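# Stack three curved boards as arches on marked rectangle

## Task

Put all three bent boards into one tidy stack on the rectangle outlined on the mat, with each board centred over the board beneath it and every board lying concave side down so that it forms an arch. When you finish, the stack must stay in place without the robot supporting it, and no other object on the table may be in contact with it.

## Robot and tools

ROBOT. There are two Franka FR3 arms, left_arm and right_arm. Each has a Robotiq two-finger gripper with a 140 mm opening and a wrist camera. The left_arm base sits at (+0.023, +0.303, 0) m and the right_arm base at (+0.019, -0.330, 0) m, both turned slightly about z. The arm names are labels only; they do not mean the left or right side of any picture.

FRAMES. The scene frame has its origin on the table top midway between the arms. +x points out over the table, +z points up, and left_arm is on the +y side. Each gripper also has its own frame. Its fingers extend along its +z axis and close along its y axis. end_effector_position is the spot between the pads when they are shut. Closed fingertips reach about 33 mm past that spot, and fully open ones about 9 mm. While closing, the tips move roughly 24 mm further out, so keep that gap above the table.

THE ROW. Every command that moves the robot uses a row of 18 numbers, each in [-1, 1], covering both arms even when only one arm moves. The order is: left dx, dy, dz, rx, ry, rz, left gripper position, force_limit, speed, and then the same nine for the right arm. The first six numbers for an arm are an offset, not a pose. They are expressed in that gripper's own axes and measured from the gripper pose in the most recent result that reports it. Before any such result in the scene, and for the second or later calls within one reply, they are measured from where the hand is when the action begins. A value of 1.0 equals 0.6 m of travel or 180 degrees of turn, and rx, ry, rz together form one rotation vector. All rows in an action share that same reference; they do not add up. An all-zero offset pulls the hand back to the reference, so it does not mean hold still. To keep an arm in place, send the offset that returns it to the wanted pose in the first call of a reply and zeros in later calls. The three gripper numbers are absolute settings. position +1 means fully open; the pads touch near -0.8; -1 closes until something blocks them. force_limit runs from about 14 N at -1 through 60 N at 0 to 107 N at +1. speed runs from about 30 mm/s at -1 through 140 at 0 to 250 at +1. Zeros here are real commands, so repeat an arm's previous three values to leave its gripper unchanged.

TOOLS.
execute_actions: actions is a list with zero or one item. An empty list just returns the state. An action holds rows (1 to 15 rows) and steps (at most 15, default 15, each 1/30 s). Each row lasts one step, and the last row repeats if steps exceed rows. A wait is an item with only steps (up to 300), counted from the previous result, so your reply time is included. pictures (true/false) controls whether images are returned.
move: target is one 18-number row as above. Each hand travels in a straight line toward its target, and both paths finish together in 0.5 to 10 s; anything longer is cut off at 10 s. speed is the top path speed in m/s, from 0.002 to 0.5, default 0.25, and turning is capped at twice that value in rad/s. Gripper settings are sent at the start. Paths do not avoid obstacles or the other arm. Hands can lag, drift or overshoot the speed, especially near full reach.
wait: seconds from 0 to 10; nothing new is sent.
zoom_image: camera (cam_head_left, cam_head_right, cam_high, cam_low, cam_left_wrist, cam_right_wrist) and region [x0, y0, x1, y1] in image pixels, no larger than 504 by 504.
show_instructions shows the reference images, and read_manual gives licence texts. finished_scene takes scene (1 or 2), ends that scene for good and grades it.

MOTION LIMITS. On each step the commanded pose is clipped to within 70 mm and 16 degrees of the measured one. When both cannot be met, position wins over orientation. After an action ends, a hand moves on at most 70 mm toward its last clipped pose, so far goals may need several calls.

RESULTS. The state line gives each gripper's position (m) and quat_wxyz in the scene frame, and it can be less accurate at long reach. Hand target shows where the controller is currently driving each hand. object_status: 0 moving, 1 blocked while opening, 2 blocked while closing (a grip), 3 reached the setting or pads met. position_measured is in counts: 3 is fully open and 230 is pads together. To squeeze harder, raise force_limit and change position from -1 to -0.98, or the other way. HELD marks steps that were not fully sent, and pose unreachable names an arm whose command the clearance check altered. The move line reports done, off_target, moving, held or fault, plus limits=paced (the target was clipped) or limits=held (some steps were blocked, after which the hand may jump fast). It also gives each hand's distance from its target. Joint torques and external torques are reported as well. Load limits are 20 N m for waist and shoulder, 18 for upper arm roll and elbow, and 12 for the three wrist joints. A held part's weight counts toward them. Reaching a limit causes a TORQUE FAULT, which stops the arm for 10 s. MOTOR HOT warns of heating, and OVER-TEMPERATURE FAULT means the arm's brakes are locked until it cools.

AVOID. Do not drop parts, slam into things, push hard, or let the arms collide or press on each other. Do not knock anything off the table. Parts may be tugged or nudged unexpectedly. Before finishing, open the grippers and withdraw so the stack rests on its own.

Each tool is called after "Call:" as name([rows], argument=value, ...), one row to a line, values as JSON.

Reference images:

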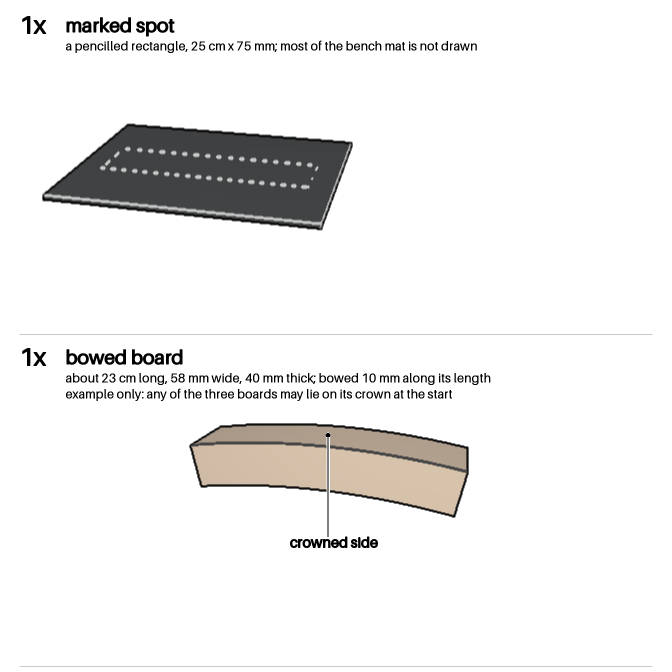

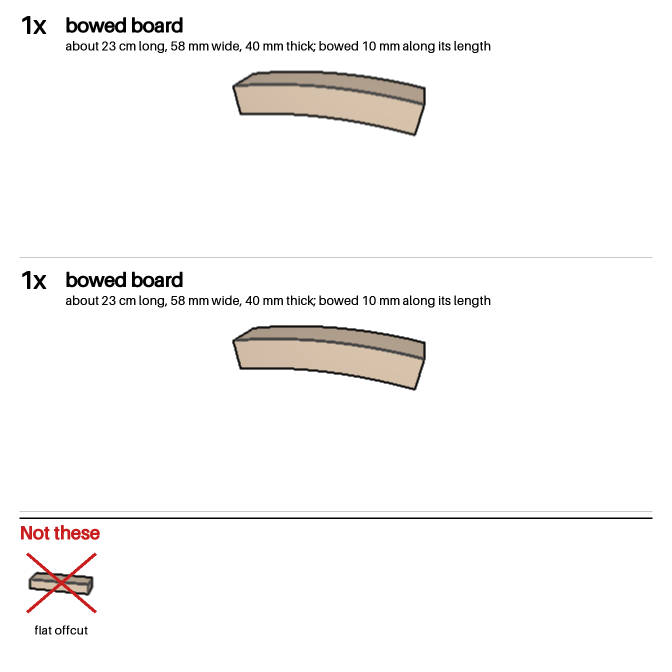

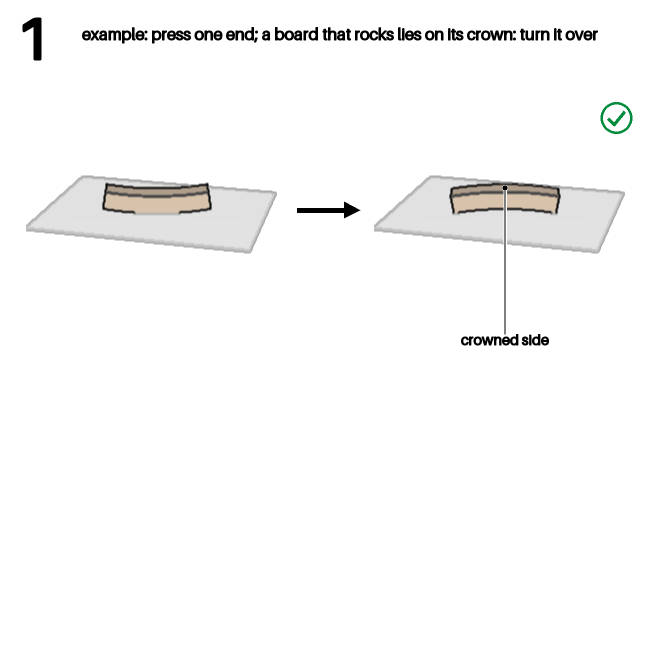

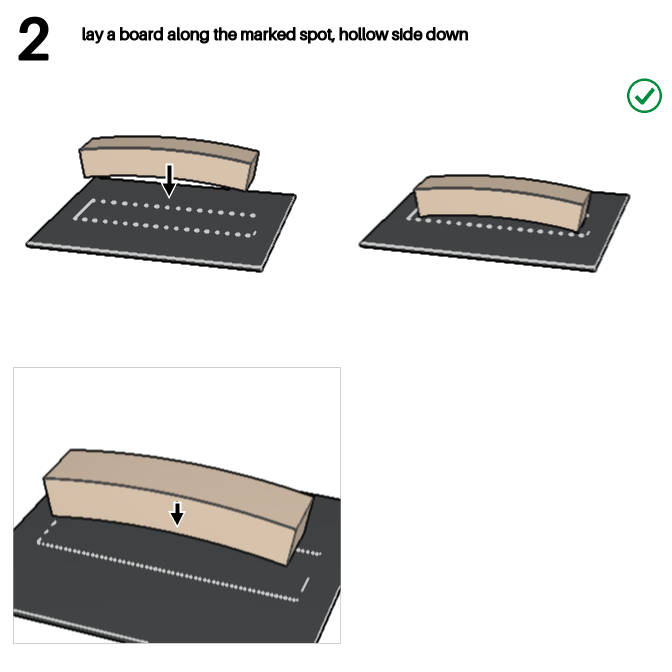

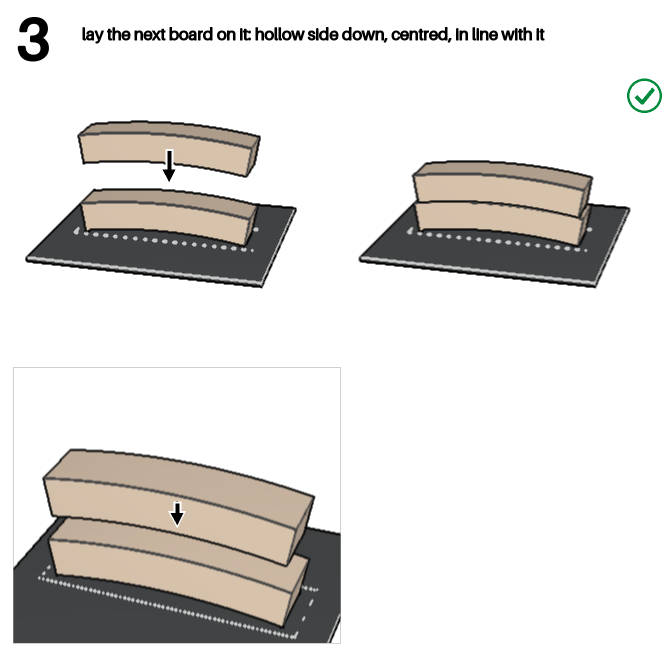

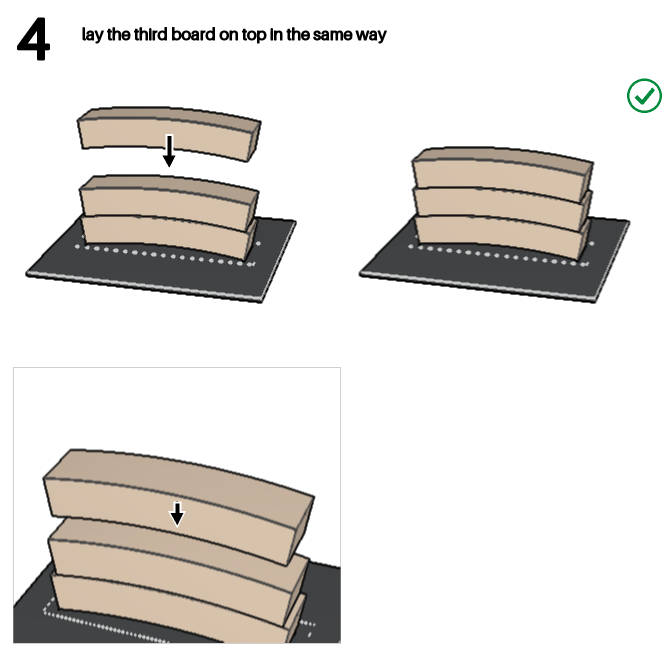

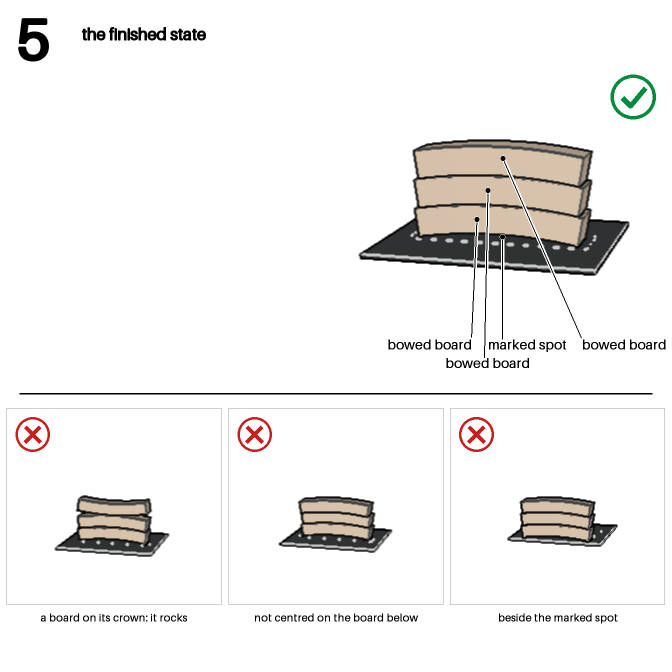

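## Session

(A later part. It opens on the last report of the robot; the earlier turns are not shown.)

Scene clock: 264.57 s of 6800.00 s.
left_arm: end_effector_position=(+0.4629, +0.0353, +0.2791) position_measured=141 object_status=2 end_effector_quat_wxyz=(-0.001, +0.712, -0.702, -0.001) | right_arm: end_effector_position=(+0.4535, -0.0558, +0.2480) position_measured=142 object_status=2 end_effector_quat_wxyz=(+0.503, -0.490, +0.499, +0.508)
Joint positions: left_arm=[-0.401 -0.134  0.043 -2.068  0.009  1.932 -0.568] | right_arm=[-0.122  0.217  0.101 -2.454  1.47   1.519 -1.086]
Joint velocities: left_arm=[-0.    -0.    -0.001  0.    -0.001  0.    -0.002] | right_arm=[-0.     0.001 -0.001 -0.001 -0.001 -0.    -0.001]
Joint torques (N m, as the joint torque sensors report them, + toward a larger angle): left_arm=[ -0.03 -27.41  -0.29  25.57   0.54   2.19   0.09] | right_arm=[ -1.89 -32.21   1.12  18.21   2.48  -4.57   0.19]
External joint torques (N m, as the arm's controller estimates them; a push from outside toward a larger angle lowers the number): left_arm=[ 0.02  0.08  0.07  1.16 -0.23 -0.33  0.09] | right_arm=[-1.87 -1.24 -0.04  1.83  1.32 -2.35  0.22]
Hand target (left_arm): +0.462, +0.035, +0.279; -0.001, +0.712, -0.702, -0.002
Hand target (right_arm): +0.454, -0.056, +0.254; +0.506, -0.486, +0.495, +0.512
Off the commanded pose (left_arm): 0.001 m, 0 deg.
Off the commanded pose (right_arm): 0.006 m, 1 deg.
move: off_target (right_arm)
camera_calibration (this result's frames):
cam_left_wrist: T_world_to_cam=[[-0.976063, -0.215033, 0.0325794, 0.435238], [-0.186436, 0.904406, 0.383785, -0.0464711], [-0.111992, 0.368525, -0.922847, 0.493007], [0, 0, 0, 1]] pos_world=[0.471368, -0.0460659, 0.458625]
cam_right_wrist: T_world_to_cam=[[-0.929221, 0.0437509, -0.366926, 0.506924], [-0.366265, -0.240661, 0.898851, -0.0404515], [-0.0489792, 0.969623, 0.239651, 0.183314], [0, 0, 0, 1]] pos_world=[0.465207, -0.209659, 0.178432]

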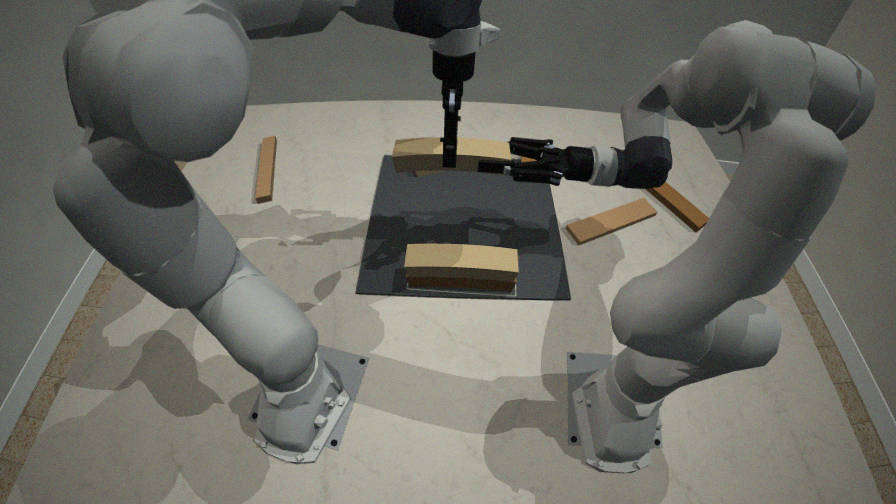

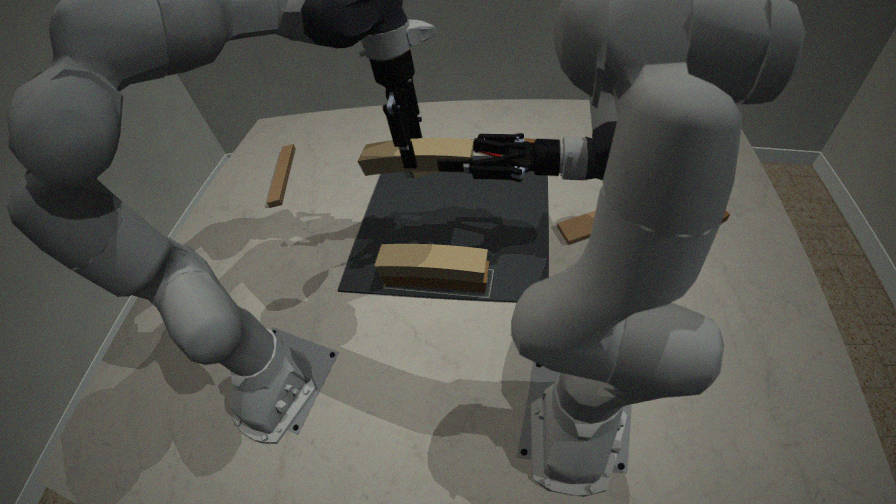

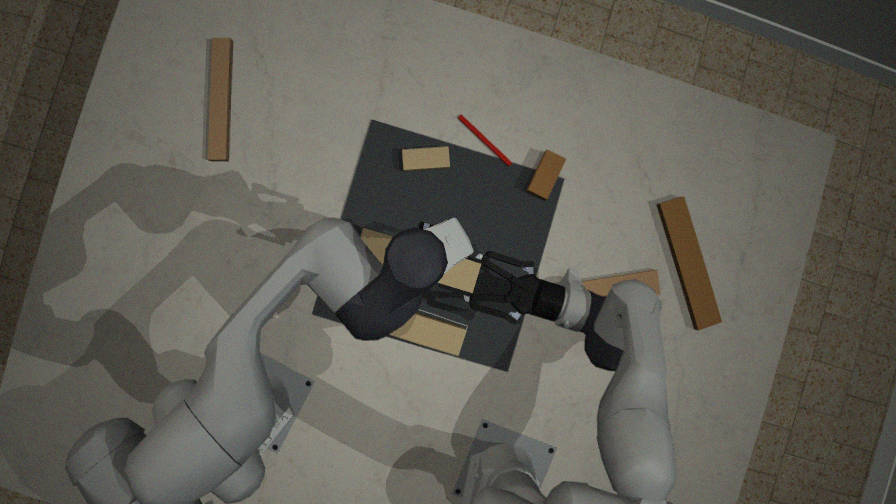

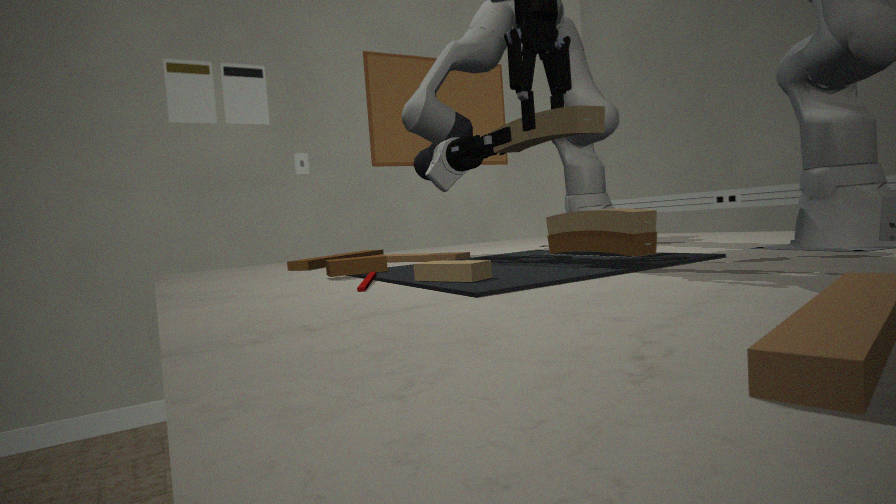

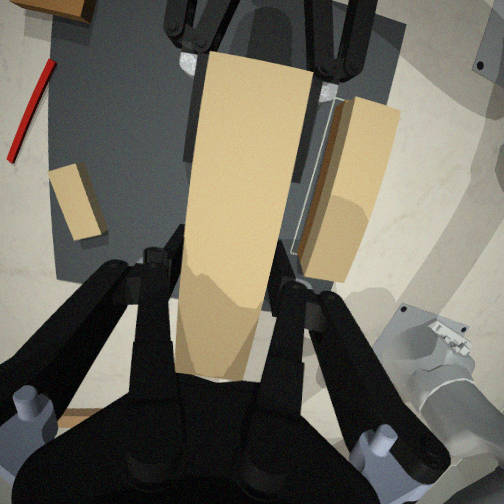

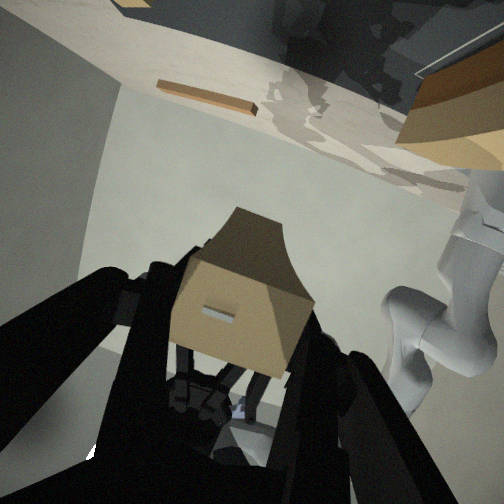

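Target y≈0.0045.

Call:
execute_actions([
  {"rows":[[0,0,-0.004,0,0,0,-1,0,-0.3,0,0,0,0,0,0,0.6,0,0]],"steps":10},
], pictures=false)

Call:
move(target=[0.002,-0.002,-0.004,0.002,0.002,0,-1,0,-0.3,0,0,-0.25,0,0,0,0.6,0,0])

Call:
move(target=[0.052,0.241,0.19,0.004,0.004,0.005,-1,0,-0.3,0,0,-0.2,0,0,0,0.6,0,0], speed=0.2)

Call:
zoom_image(camera="cam_head_left", region=[380,190,540,310])

Call:
zoom_image(camera="cam_low", region=[520,150,700,270])

Scene clock: 275.63 s of 6800.00 s.
left_arm: end_effector_position=(+0.4622, +0.0358, +0.2789) position_measured=141 object_status=2 end_effector_quat_wxyz=(-0.000, +0.712, -0.702, -0.003) | right_arm: end_effector_position=(+0.4534, -0.0558, +0.2479) position_measured=76 object_status=0 end_effector_quat_wxyz=(+0.503, -0.490, +0.499, +0.508)
Joint positions: left_arm=[-0.401 -0.133  0.043 -2.067  0.009  1.928 -0.568] | right_arm=[-0.122  0.217  0.101 -2.454  1.47   1.519 -1.086]
Joint velocities: left_arm=[ 0.001 -0.001  0.001 -0.    -0.001 -0.005 -0.001] | right_arm=[ 0.001  0.     0.     0.001  0.002  0.    -0.   ]
Joint torques (N m, as the joint torque sensors report them, + toward a larger angle): left_arm=[ -0.13 -29.01  -0.29  28.13   0.71   1.94   0.09] | right_arm=[ -0.13 -30.69   1.04  17.95   1.25  -2.25  -0.09]
External joint torques (N m, as the arm's controller estimates them; a push from outside toward a larger angle lowers the number): left_arm=[-0.19 -1.58 -0.05  3.77 -0.06 -0.56  0.09] | right_arm=[-0.21  0.34 -0.21  1.52  0.09 -0.03 -0.06]
Hand target (left_arm): +0.463, +0.035, +0.282; -0.001, +0.712, -0.702, -0.001
Hand target (right_arm): +0.454, -0.056, +0.248; +0.503, -0.490, +0.499, +0.508
Off the commanded pose (left_arm): 0.003 m, 0 deg.
Off the commanded pose (right_arm): 0.000 m, 0 deg.
Steps of this call (steps 1 to 90: nothing new was sent; then 7.73 s passed at rest; steps 91 to 100: all 10 steps of this action). Readings (end_effector_position | what the end effector reports):
91: left_arm (+0.4630, +0.0353, +0.2793) | right_arm (+0.4535, -0.0559, +0.2479) | left_arm position_measured=141 object_status=2 | right_arm position_measured=142 object_status=0
92: left_arm (+0.4630, +0.0352, +0.2794) | right_arm (+0.4534, -0.0558, +0.2479) | left_arm position_measured=141 object_status=2 | right_arm position_measured=142 object_status=0
94: left_arm (+0.4627, +0.0354, +0.2792) | right_arm (+0.4534, -0.0558, +0.2479) | left_arm position_measured=141 object_status=2 | right_arm position_measured=121 object_status=0
98: left_arm (+0.4623, +0.0357, +0.2789) | right_arm (+0.4534, -0.0558, +0.2479) | left_arm position_measured=141 object_status=2 | right_arm position_measured=91 object_status=0
100: the state above

Scene clock: 277.20 s of 6800.00 s.
left_arm: end_effector_position=(+0.4613, +0.0363, +0.2778) position_measured=141 object_status=2 end_effector_quat_wxyz=(-0.000, +0.712, -0.702, -0.004) | right_arm: end_effector_position=(+0.4554, -0.2048, +0.2453) position_measured=53 object_status=3 end_effector_quat_wxyz=(+0.506, -0.488, +0.499, +0.506)
Joint positions: left_arm=[-0.401 -0.133  0.043 -2.069  0.009  1.927 -0.568] | right_arm=[-0.316  0.316 -0.052 -2.306  1.193  1.319 -1.086]
Joint velocities: left_arm=[-0.001  0.001  0.002  0.     0.001 -0.001  0.   ] | right_arm=[ 0.001 -0.001  0.002  0.001 -0.001 -0.011 -0.   ]
Joint torques (N m, as the joint torque sensors report them, + toward a larger angle): left_arm=[  0.03 -30.31   0.04  26.94   0.19   2.98   0.15] | right_arm=[  0.04 -32.87   0.38  19.25   0.75  -2.69  -0.02]
External joint torques (N m, as the arm's controller estimates them; a push from outside toward a larger angle lowers the number): left_arm=[-0.06 -3.    0.25  2.65 -0.59  0.49  0.15] | right_arm=[ 0.01  1.7  -0.16  2.92 -0.77 -0.49  0.01]
Hand target (left_arm): +0.463, +0.035, +0.281; -0.000, +0.712, -0.702, +0.001
Hand target (right_arm): +0.455, -0.204, +0.246; +0.505, -0.489, +0.497, +0.508
Off the commanded pose (left_arm): 0.004 m, 1 deg.
Off the commanded pose (right_arm): 0.003 m, 0 deg.
move: off_target (left_arm)
camera_calibration (this result's frames):
cam_left_wrist: T_world_to_cam=[[-0.975858, -0.215211, 0.0372257, 0.432536], [-0.184389, 0.90316, 0.387689, -0.0490593], [-0.117056, 0.371465, -0.921038, 0.492942], [0, 0, 0, 1]] pos_world=[0.470749, -0.0457159, 0.456937]
cam_right_wrist: T_world_to_cam=[[-0.927569, 0.050455, -0.370229, 0.515696], [-0.371094, -0.240118, 0.897013, -0.0704295], [-0.0436399, 0.969432, 0.24145, 0.325525], [0, 0, 0, 1]] pos_world=[0.466414, -0.358505, 0.175504]

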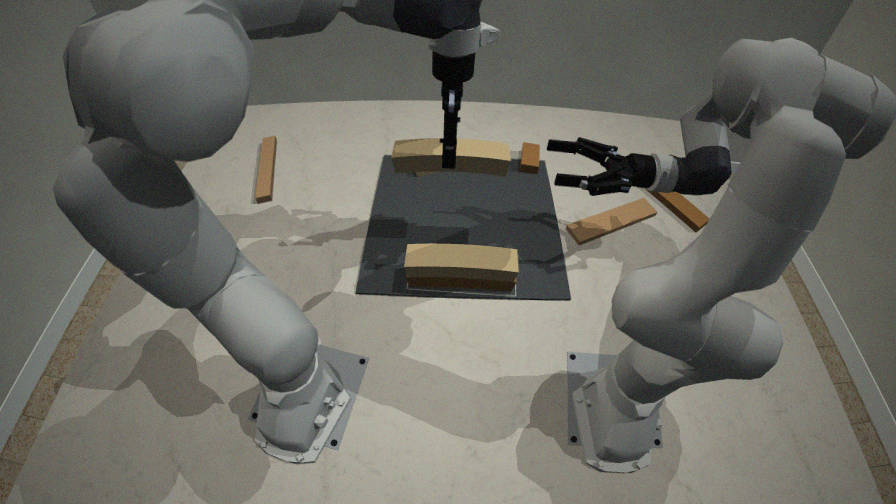

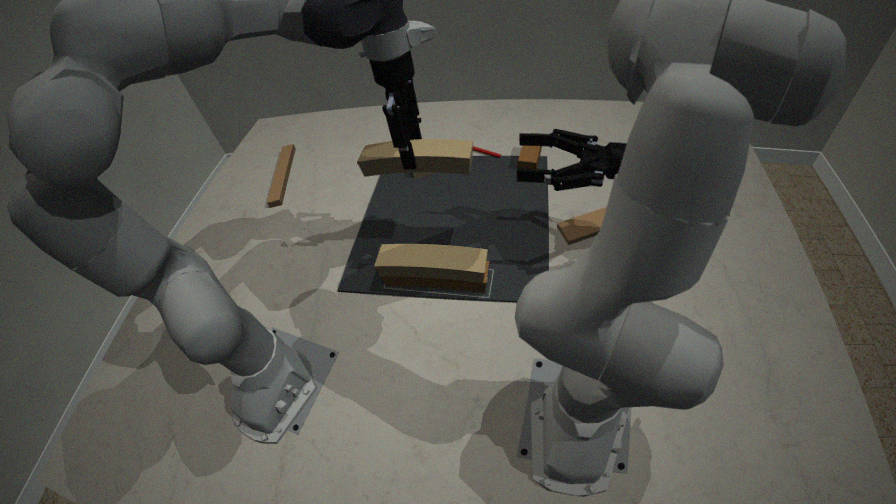

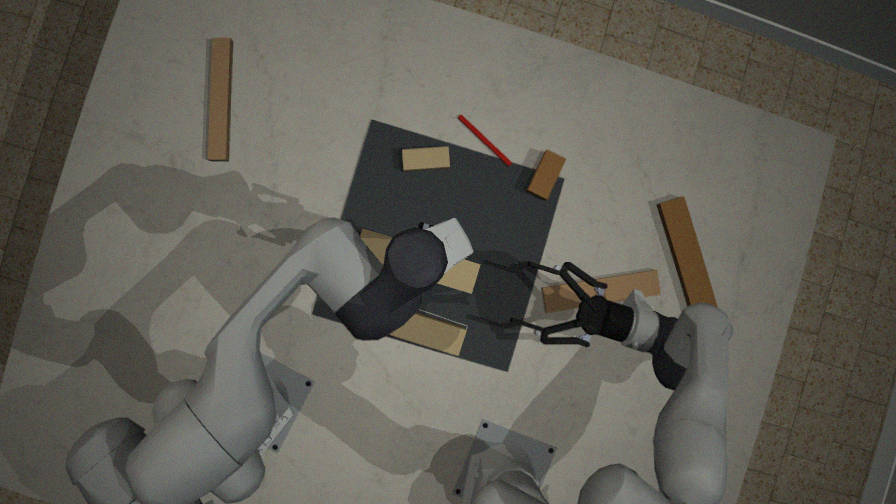

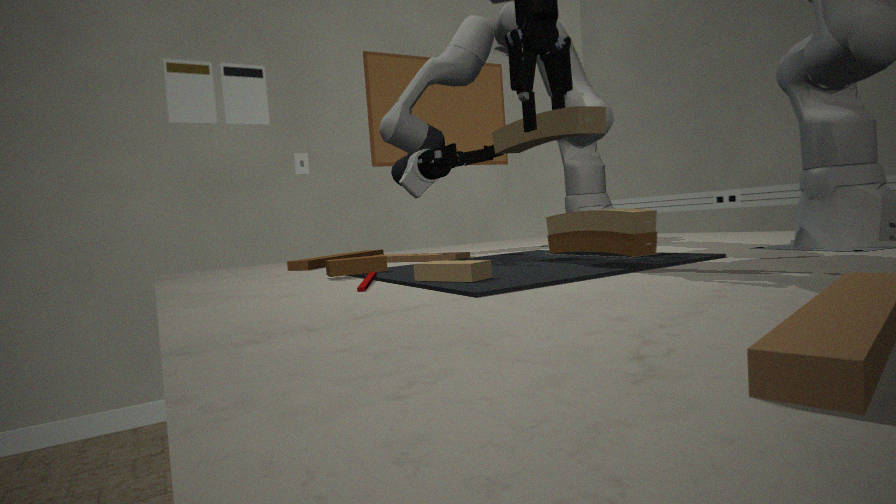

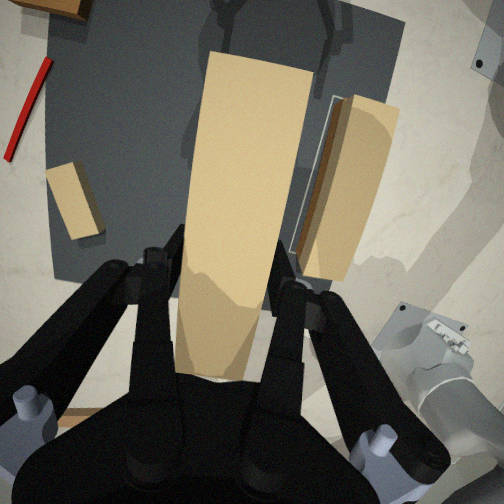

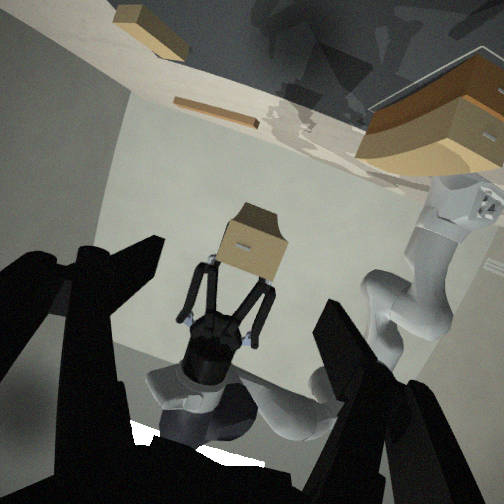

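Scene clock: 278.83 s of 6800.00 s.
left_arm: end_effector_position=(+0.3147, +0.0081, +0.1604) position_measured=141 object_status=2 end_effector_quat_wxyz=(-0.001, +0.702, -0.712, -0.003) | right_arm: end_effector_position=(+0.4567, -0.3240, +0.2435) position_measured=53 object_status=3 end_effector_quat_wxyz=(+0.510, -0.489, +0.498, +0.503)
Joint positions: left_arm=[-0.477 -0.32  -0.121 -2.575 -0.047  2.25  -0.741] | right_arm=[-0.466  0.463 -0.126 -2.07   1.043  1.149 -1.081]
Joint velocities: left_arm=[ 0.002  0.001 -0.001 -0.001 -0.001  0.011 -0.028] | right_arm=[ 0.001 -0.    -0.001  0.001  0.001 -0.005  0.001]
Joint torques (N m, as the joint torque sensors report them, + toward a larger angle): left_arm=[  1.31 -21.61  -0.09  24.69   0.18   3.21  -0.18] | right_arm=[ -0.92 -37.55  -1.    20.08   1.03  -2.74   0.07]
External joint torques (N m, as the arm's controller estimates them; a push from outside toward a larger angle lowers the number): left_arm=[ 1.35 -2.62 -0.76  2.19 -0.47  0.72 -0.18] | right_arm=[-0.94  1.9  -0.8   3.09 -0.76 -0.55  0.1 ]
Hand target (left_arm): +0.318, +0.006, +0.163; -0.001, +0.708, -0.707, +0.003
Hand target (right_arm): +0.456, -0.324, +0.244; +0.508, -0.488, +0.498, +0.506
Off the commanded pose (left_arm): 0.006 m, 1 deg.
Off the commanded pose (right_arm): 0.003 m, 1 deg.
move: off_target (left_arm)
camera_calibration (this result's frames):
cam_left_wrist: T_world_to_cam=[[-0.981555, -0.187967, 0.0349028, 0.289737], [-0.160264, 0.908535, 0.385849, -0.0125452], [-0.104237, 0.373139, -0.921901, 0.374256], [0, 0, 0, 1]] pos_world=[0.321394, -0.0737905, 0.339755]
cam_right_wrist: T_world_to_cam=[[-0.924322, 0.0557762, -0.377516, 0.524241], [-0.379439, -0.23981, 0.893598, -0.092278], [-0.0406907, 0.969216, 0.242825, 0.439859], [0, 0, 0, 1]] pos_world=[0.467452, -0.477688, 0.17356]

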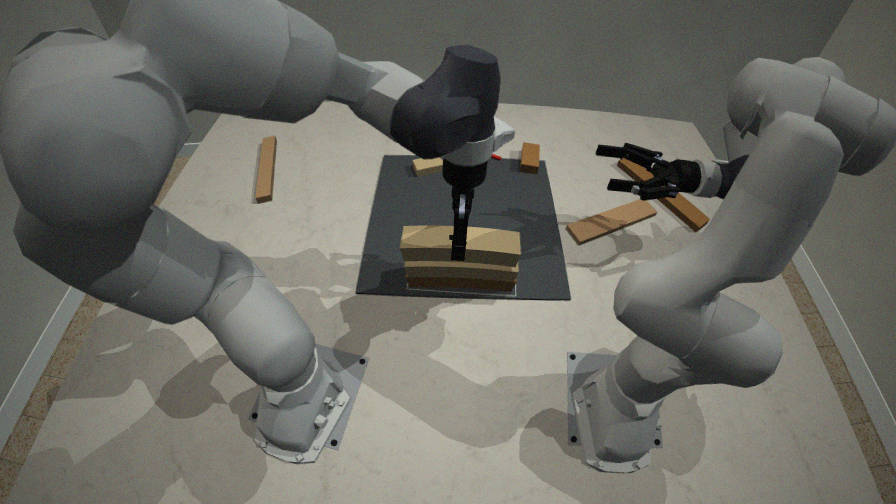

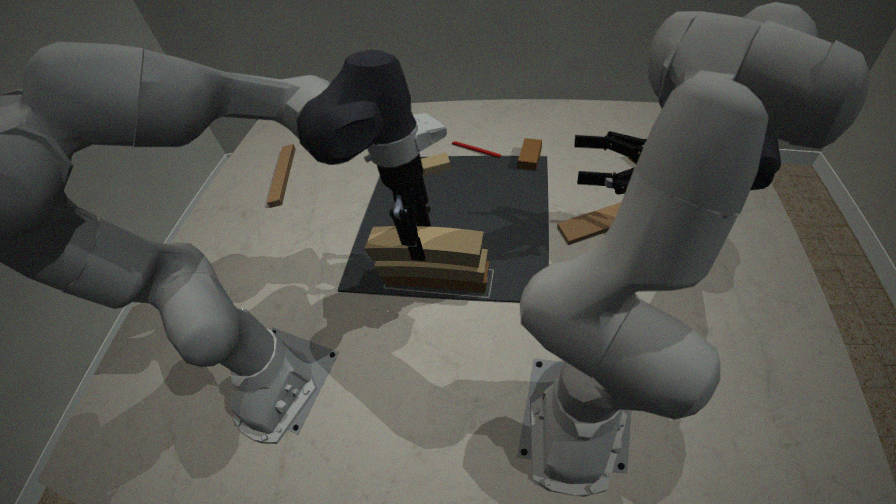

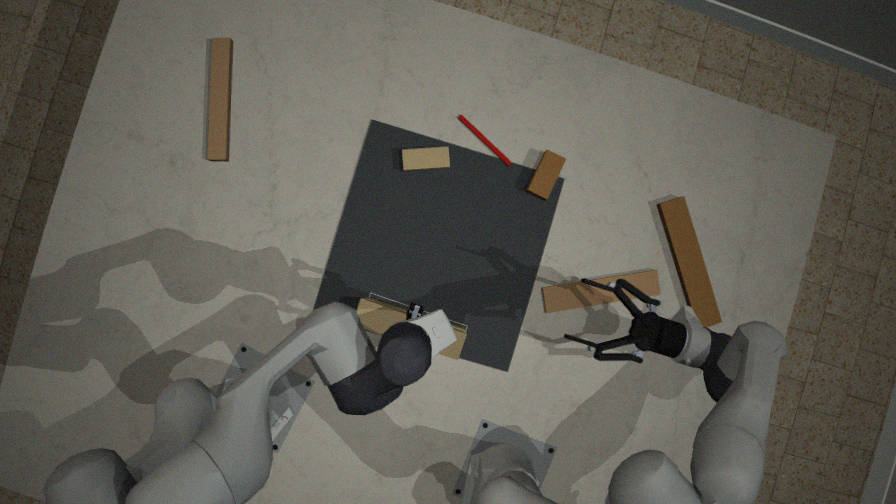

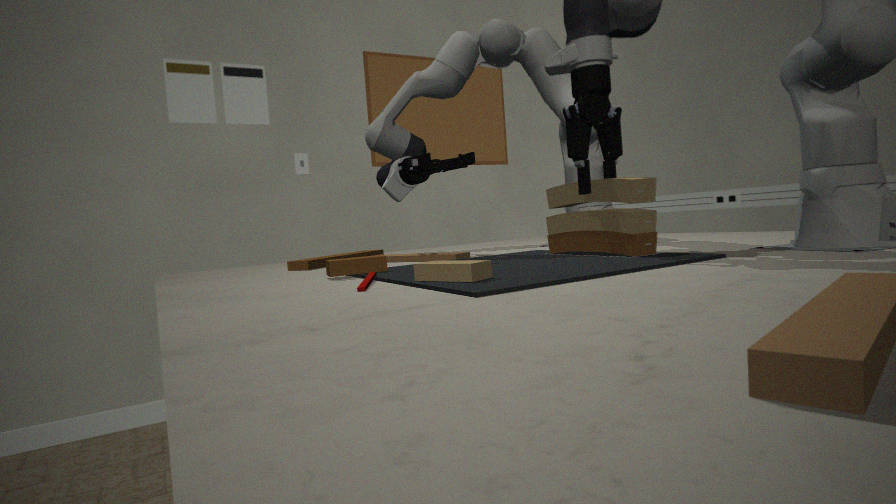

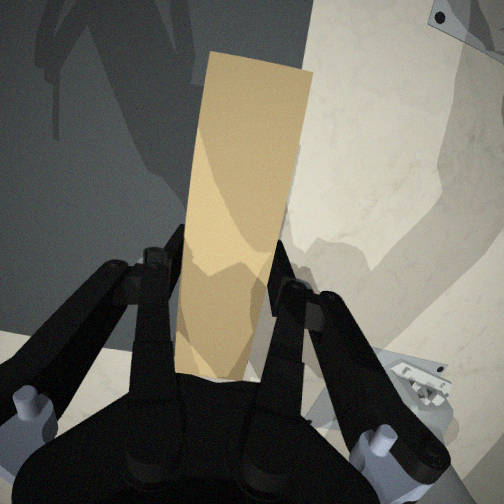

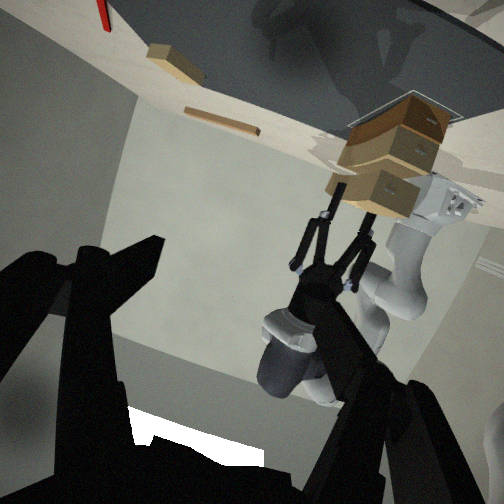

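Region (380, 190, 540, 310) of cam_head_left's 896x504 image, scaled by 3.150, with more detail than that image has; it fills the top 378 rows of this view, and the rest is white.

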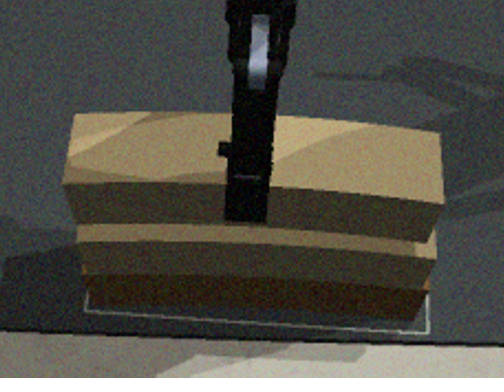

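Region (520, 150, 700, 270) of cam_low's 896x504 image, scaled by 2.800, with more detail than that image has.

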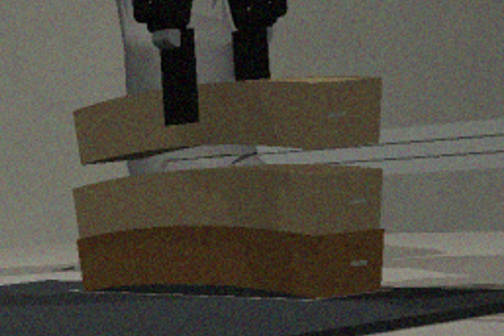

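Call:
move(target=[0.011,-0.004,0.027,0.003,0.003,-0.004,-1,0,-0.3,0,0,0,0,0,0,0.6,0,0], speed=0.025)

Call:
zoom_image(camera="cam_head_left", region=[380,190,540,310])

Call:
zoom_image(camera="cam_low", region=[520,150,700,270])

Scene clock: 285.90 s of 6800.00 s.
left_arm: end_effector_position=(+0.3155, +0.0054, +0.1438) position_measured=141 object_status=2 end_effector_quat_wxyz=(-0.000, +0.706, -0.708, -0.002) | right_arm: end_effector_position=(+0.4566, -0.3240, +0.2438) position_measured=53 object_status=3 end_effector_quat_wxyz=(+0.510, -0.489, +0.498, +0.504)
Joint positions: left_arm=[-0.477 -0.285 -0.126 -2.59  -0.047  2.303 -0.756] | right_arm=[-0.466  0.463 -0.126 -2.07   1.043  1.148 -1.081]
Joint velocities: left_arm=[ 0.001  0.001  0.001 -0.003  0.001  0.012 -0.011] | right_arm=[ 0.001 -0.     0.     0.001  0.     0.001  0.001]
Joint torques (N m, as the joint torque sensors report them, + toward a larger angle): left_arm=[ -0.16 -18.6   -0.79  23.33   0.52   3.86  -0.03] | right_arm=[  0.15 -38.97  -0.32  18.1    1.77  -2.15  -0.04]
External joint torques (N m, as the arm's controller estimates them; a push from outside toward a larger angle lowers the number): left_arm=[-0.19  1.19 -1.46  1.29 -0.09  1.35 -0.03] | right_arm=[ 0.09  0.49 -0.17  1.12 -0.02  0.04 -0.01]
Hand target (left_arm): +0.317, +0.002, +0.144; -0.001, +0.707, -0.707, +0.004
Hand target (right_arm): +0.457, -0.324, +0.244; +0.510, -0.489, +0.498, +0.503
Off the commanded pose (left_arm): 0.004 m, 1 deg.
Off the commanded pose (right_arm): 0.000 m, 0 deg.
After step 90, 3.10 s passed at rest.
move: off_target (left_arm)
camera_calibration (this result's frames):
cam_left_wrist: T_world_to_cam=[[-0.979509, -0.198481, 0.0341705, 0.290092], [-0.170493, 0.907484, 0.383933, 0.0000061601], [-0.107213, 0.37024, -0.922728, 0.361116], [0, 0, 0, 1]] pos_world=[0.322865, -0.0761274, 0.323297]
cam_right_wrist: T_world_to_cam=[[-0.924505, 0.0555299, -0.377103, 0.524098], [-0.378943, -0.24068, 0.893575, -0.0930134], [-0.041141, 0.969015, 0.243552, 0.439719], [0, 0, 0, 1]] pos_world=[0.467375, -0.477584, 0.173659]

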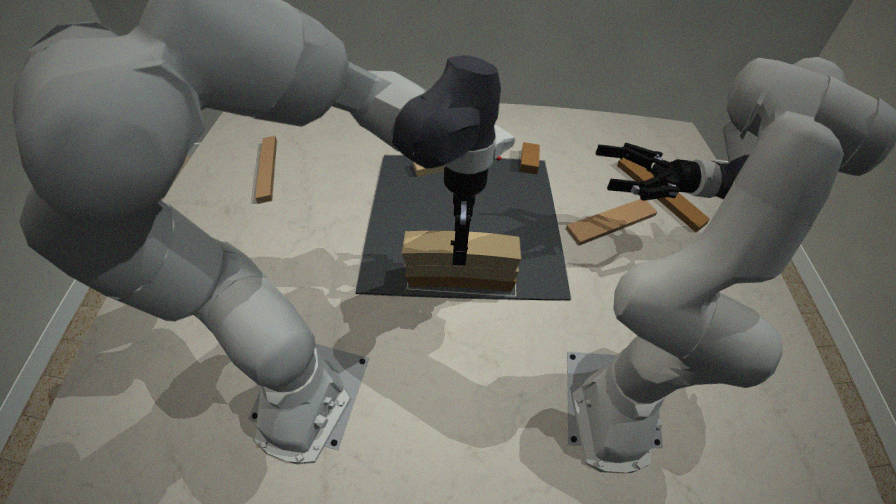

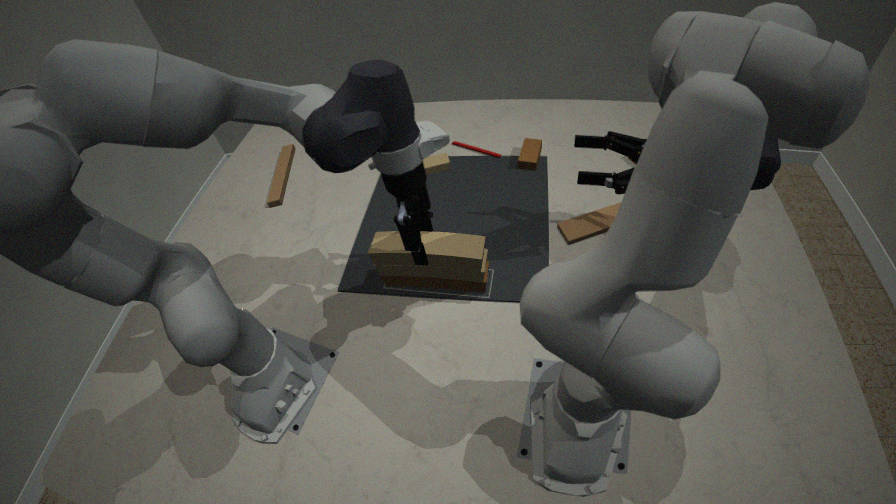

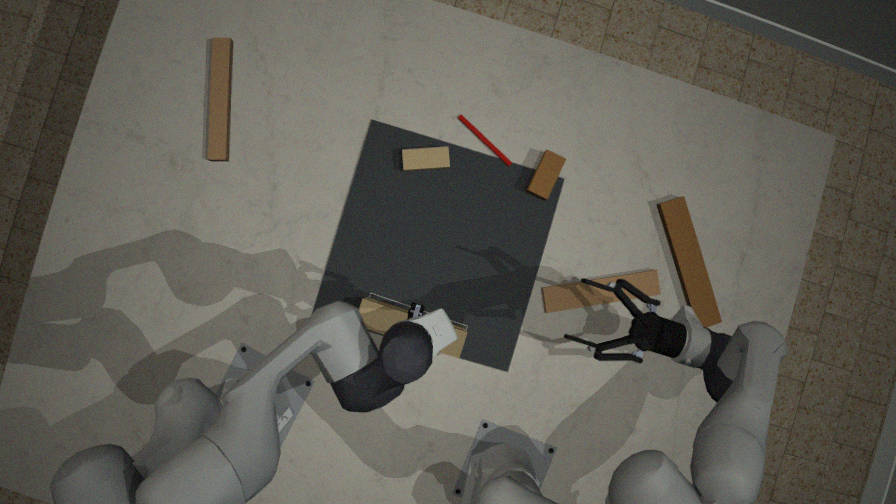

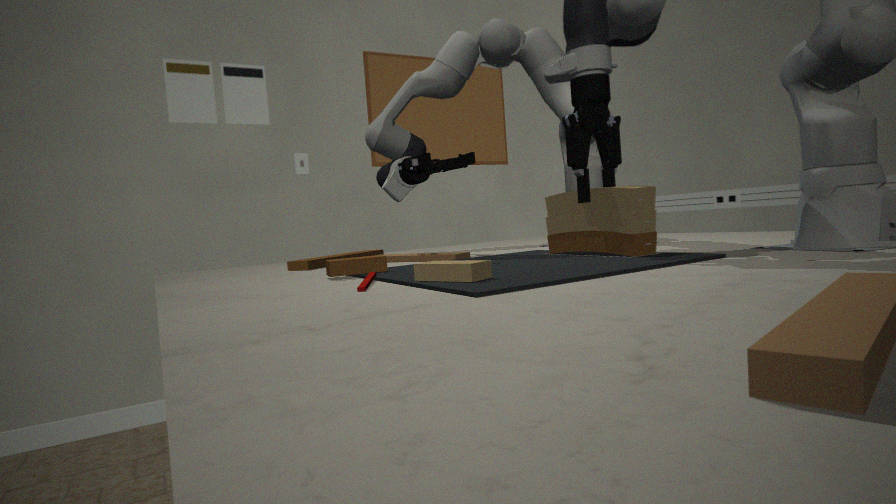

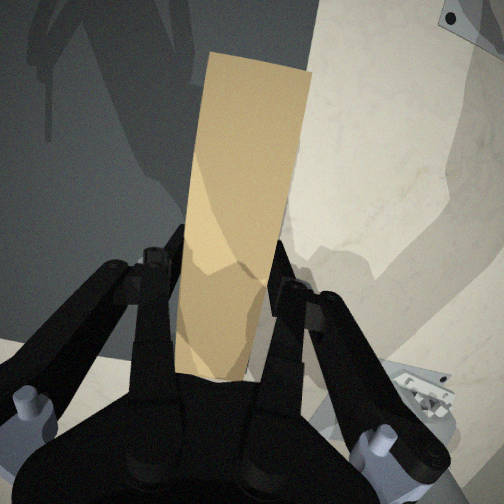

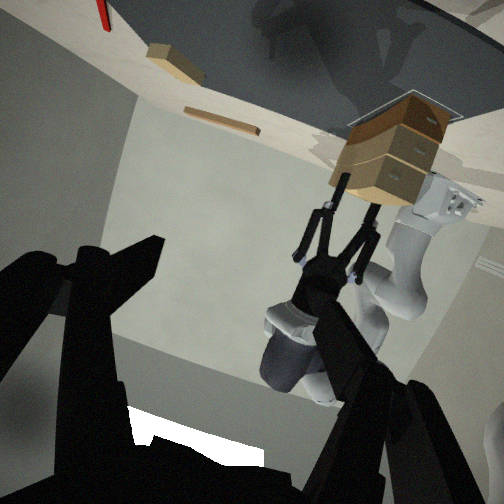

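Region (380, 190, 540, 310) of cam_head_left's 896x504 image, scaled by 3.150, with more detail than that image has; it fills the top 378 rows of this view, and the rest is white.

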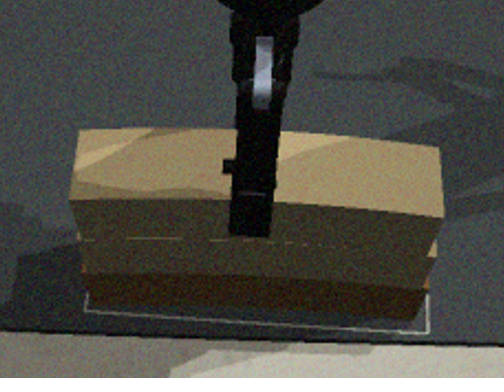

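Region (520, 150, 700, 270) of cam_low's 896x504 image, scaled by 2.800, with more detail than that image has.

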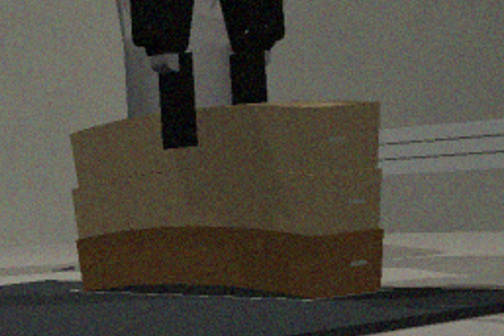

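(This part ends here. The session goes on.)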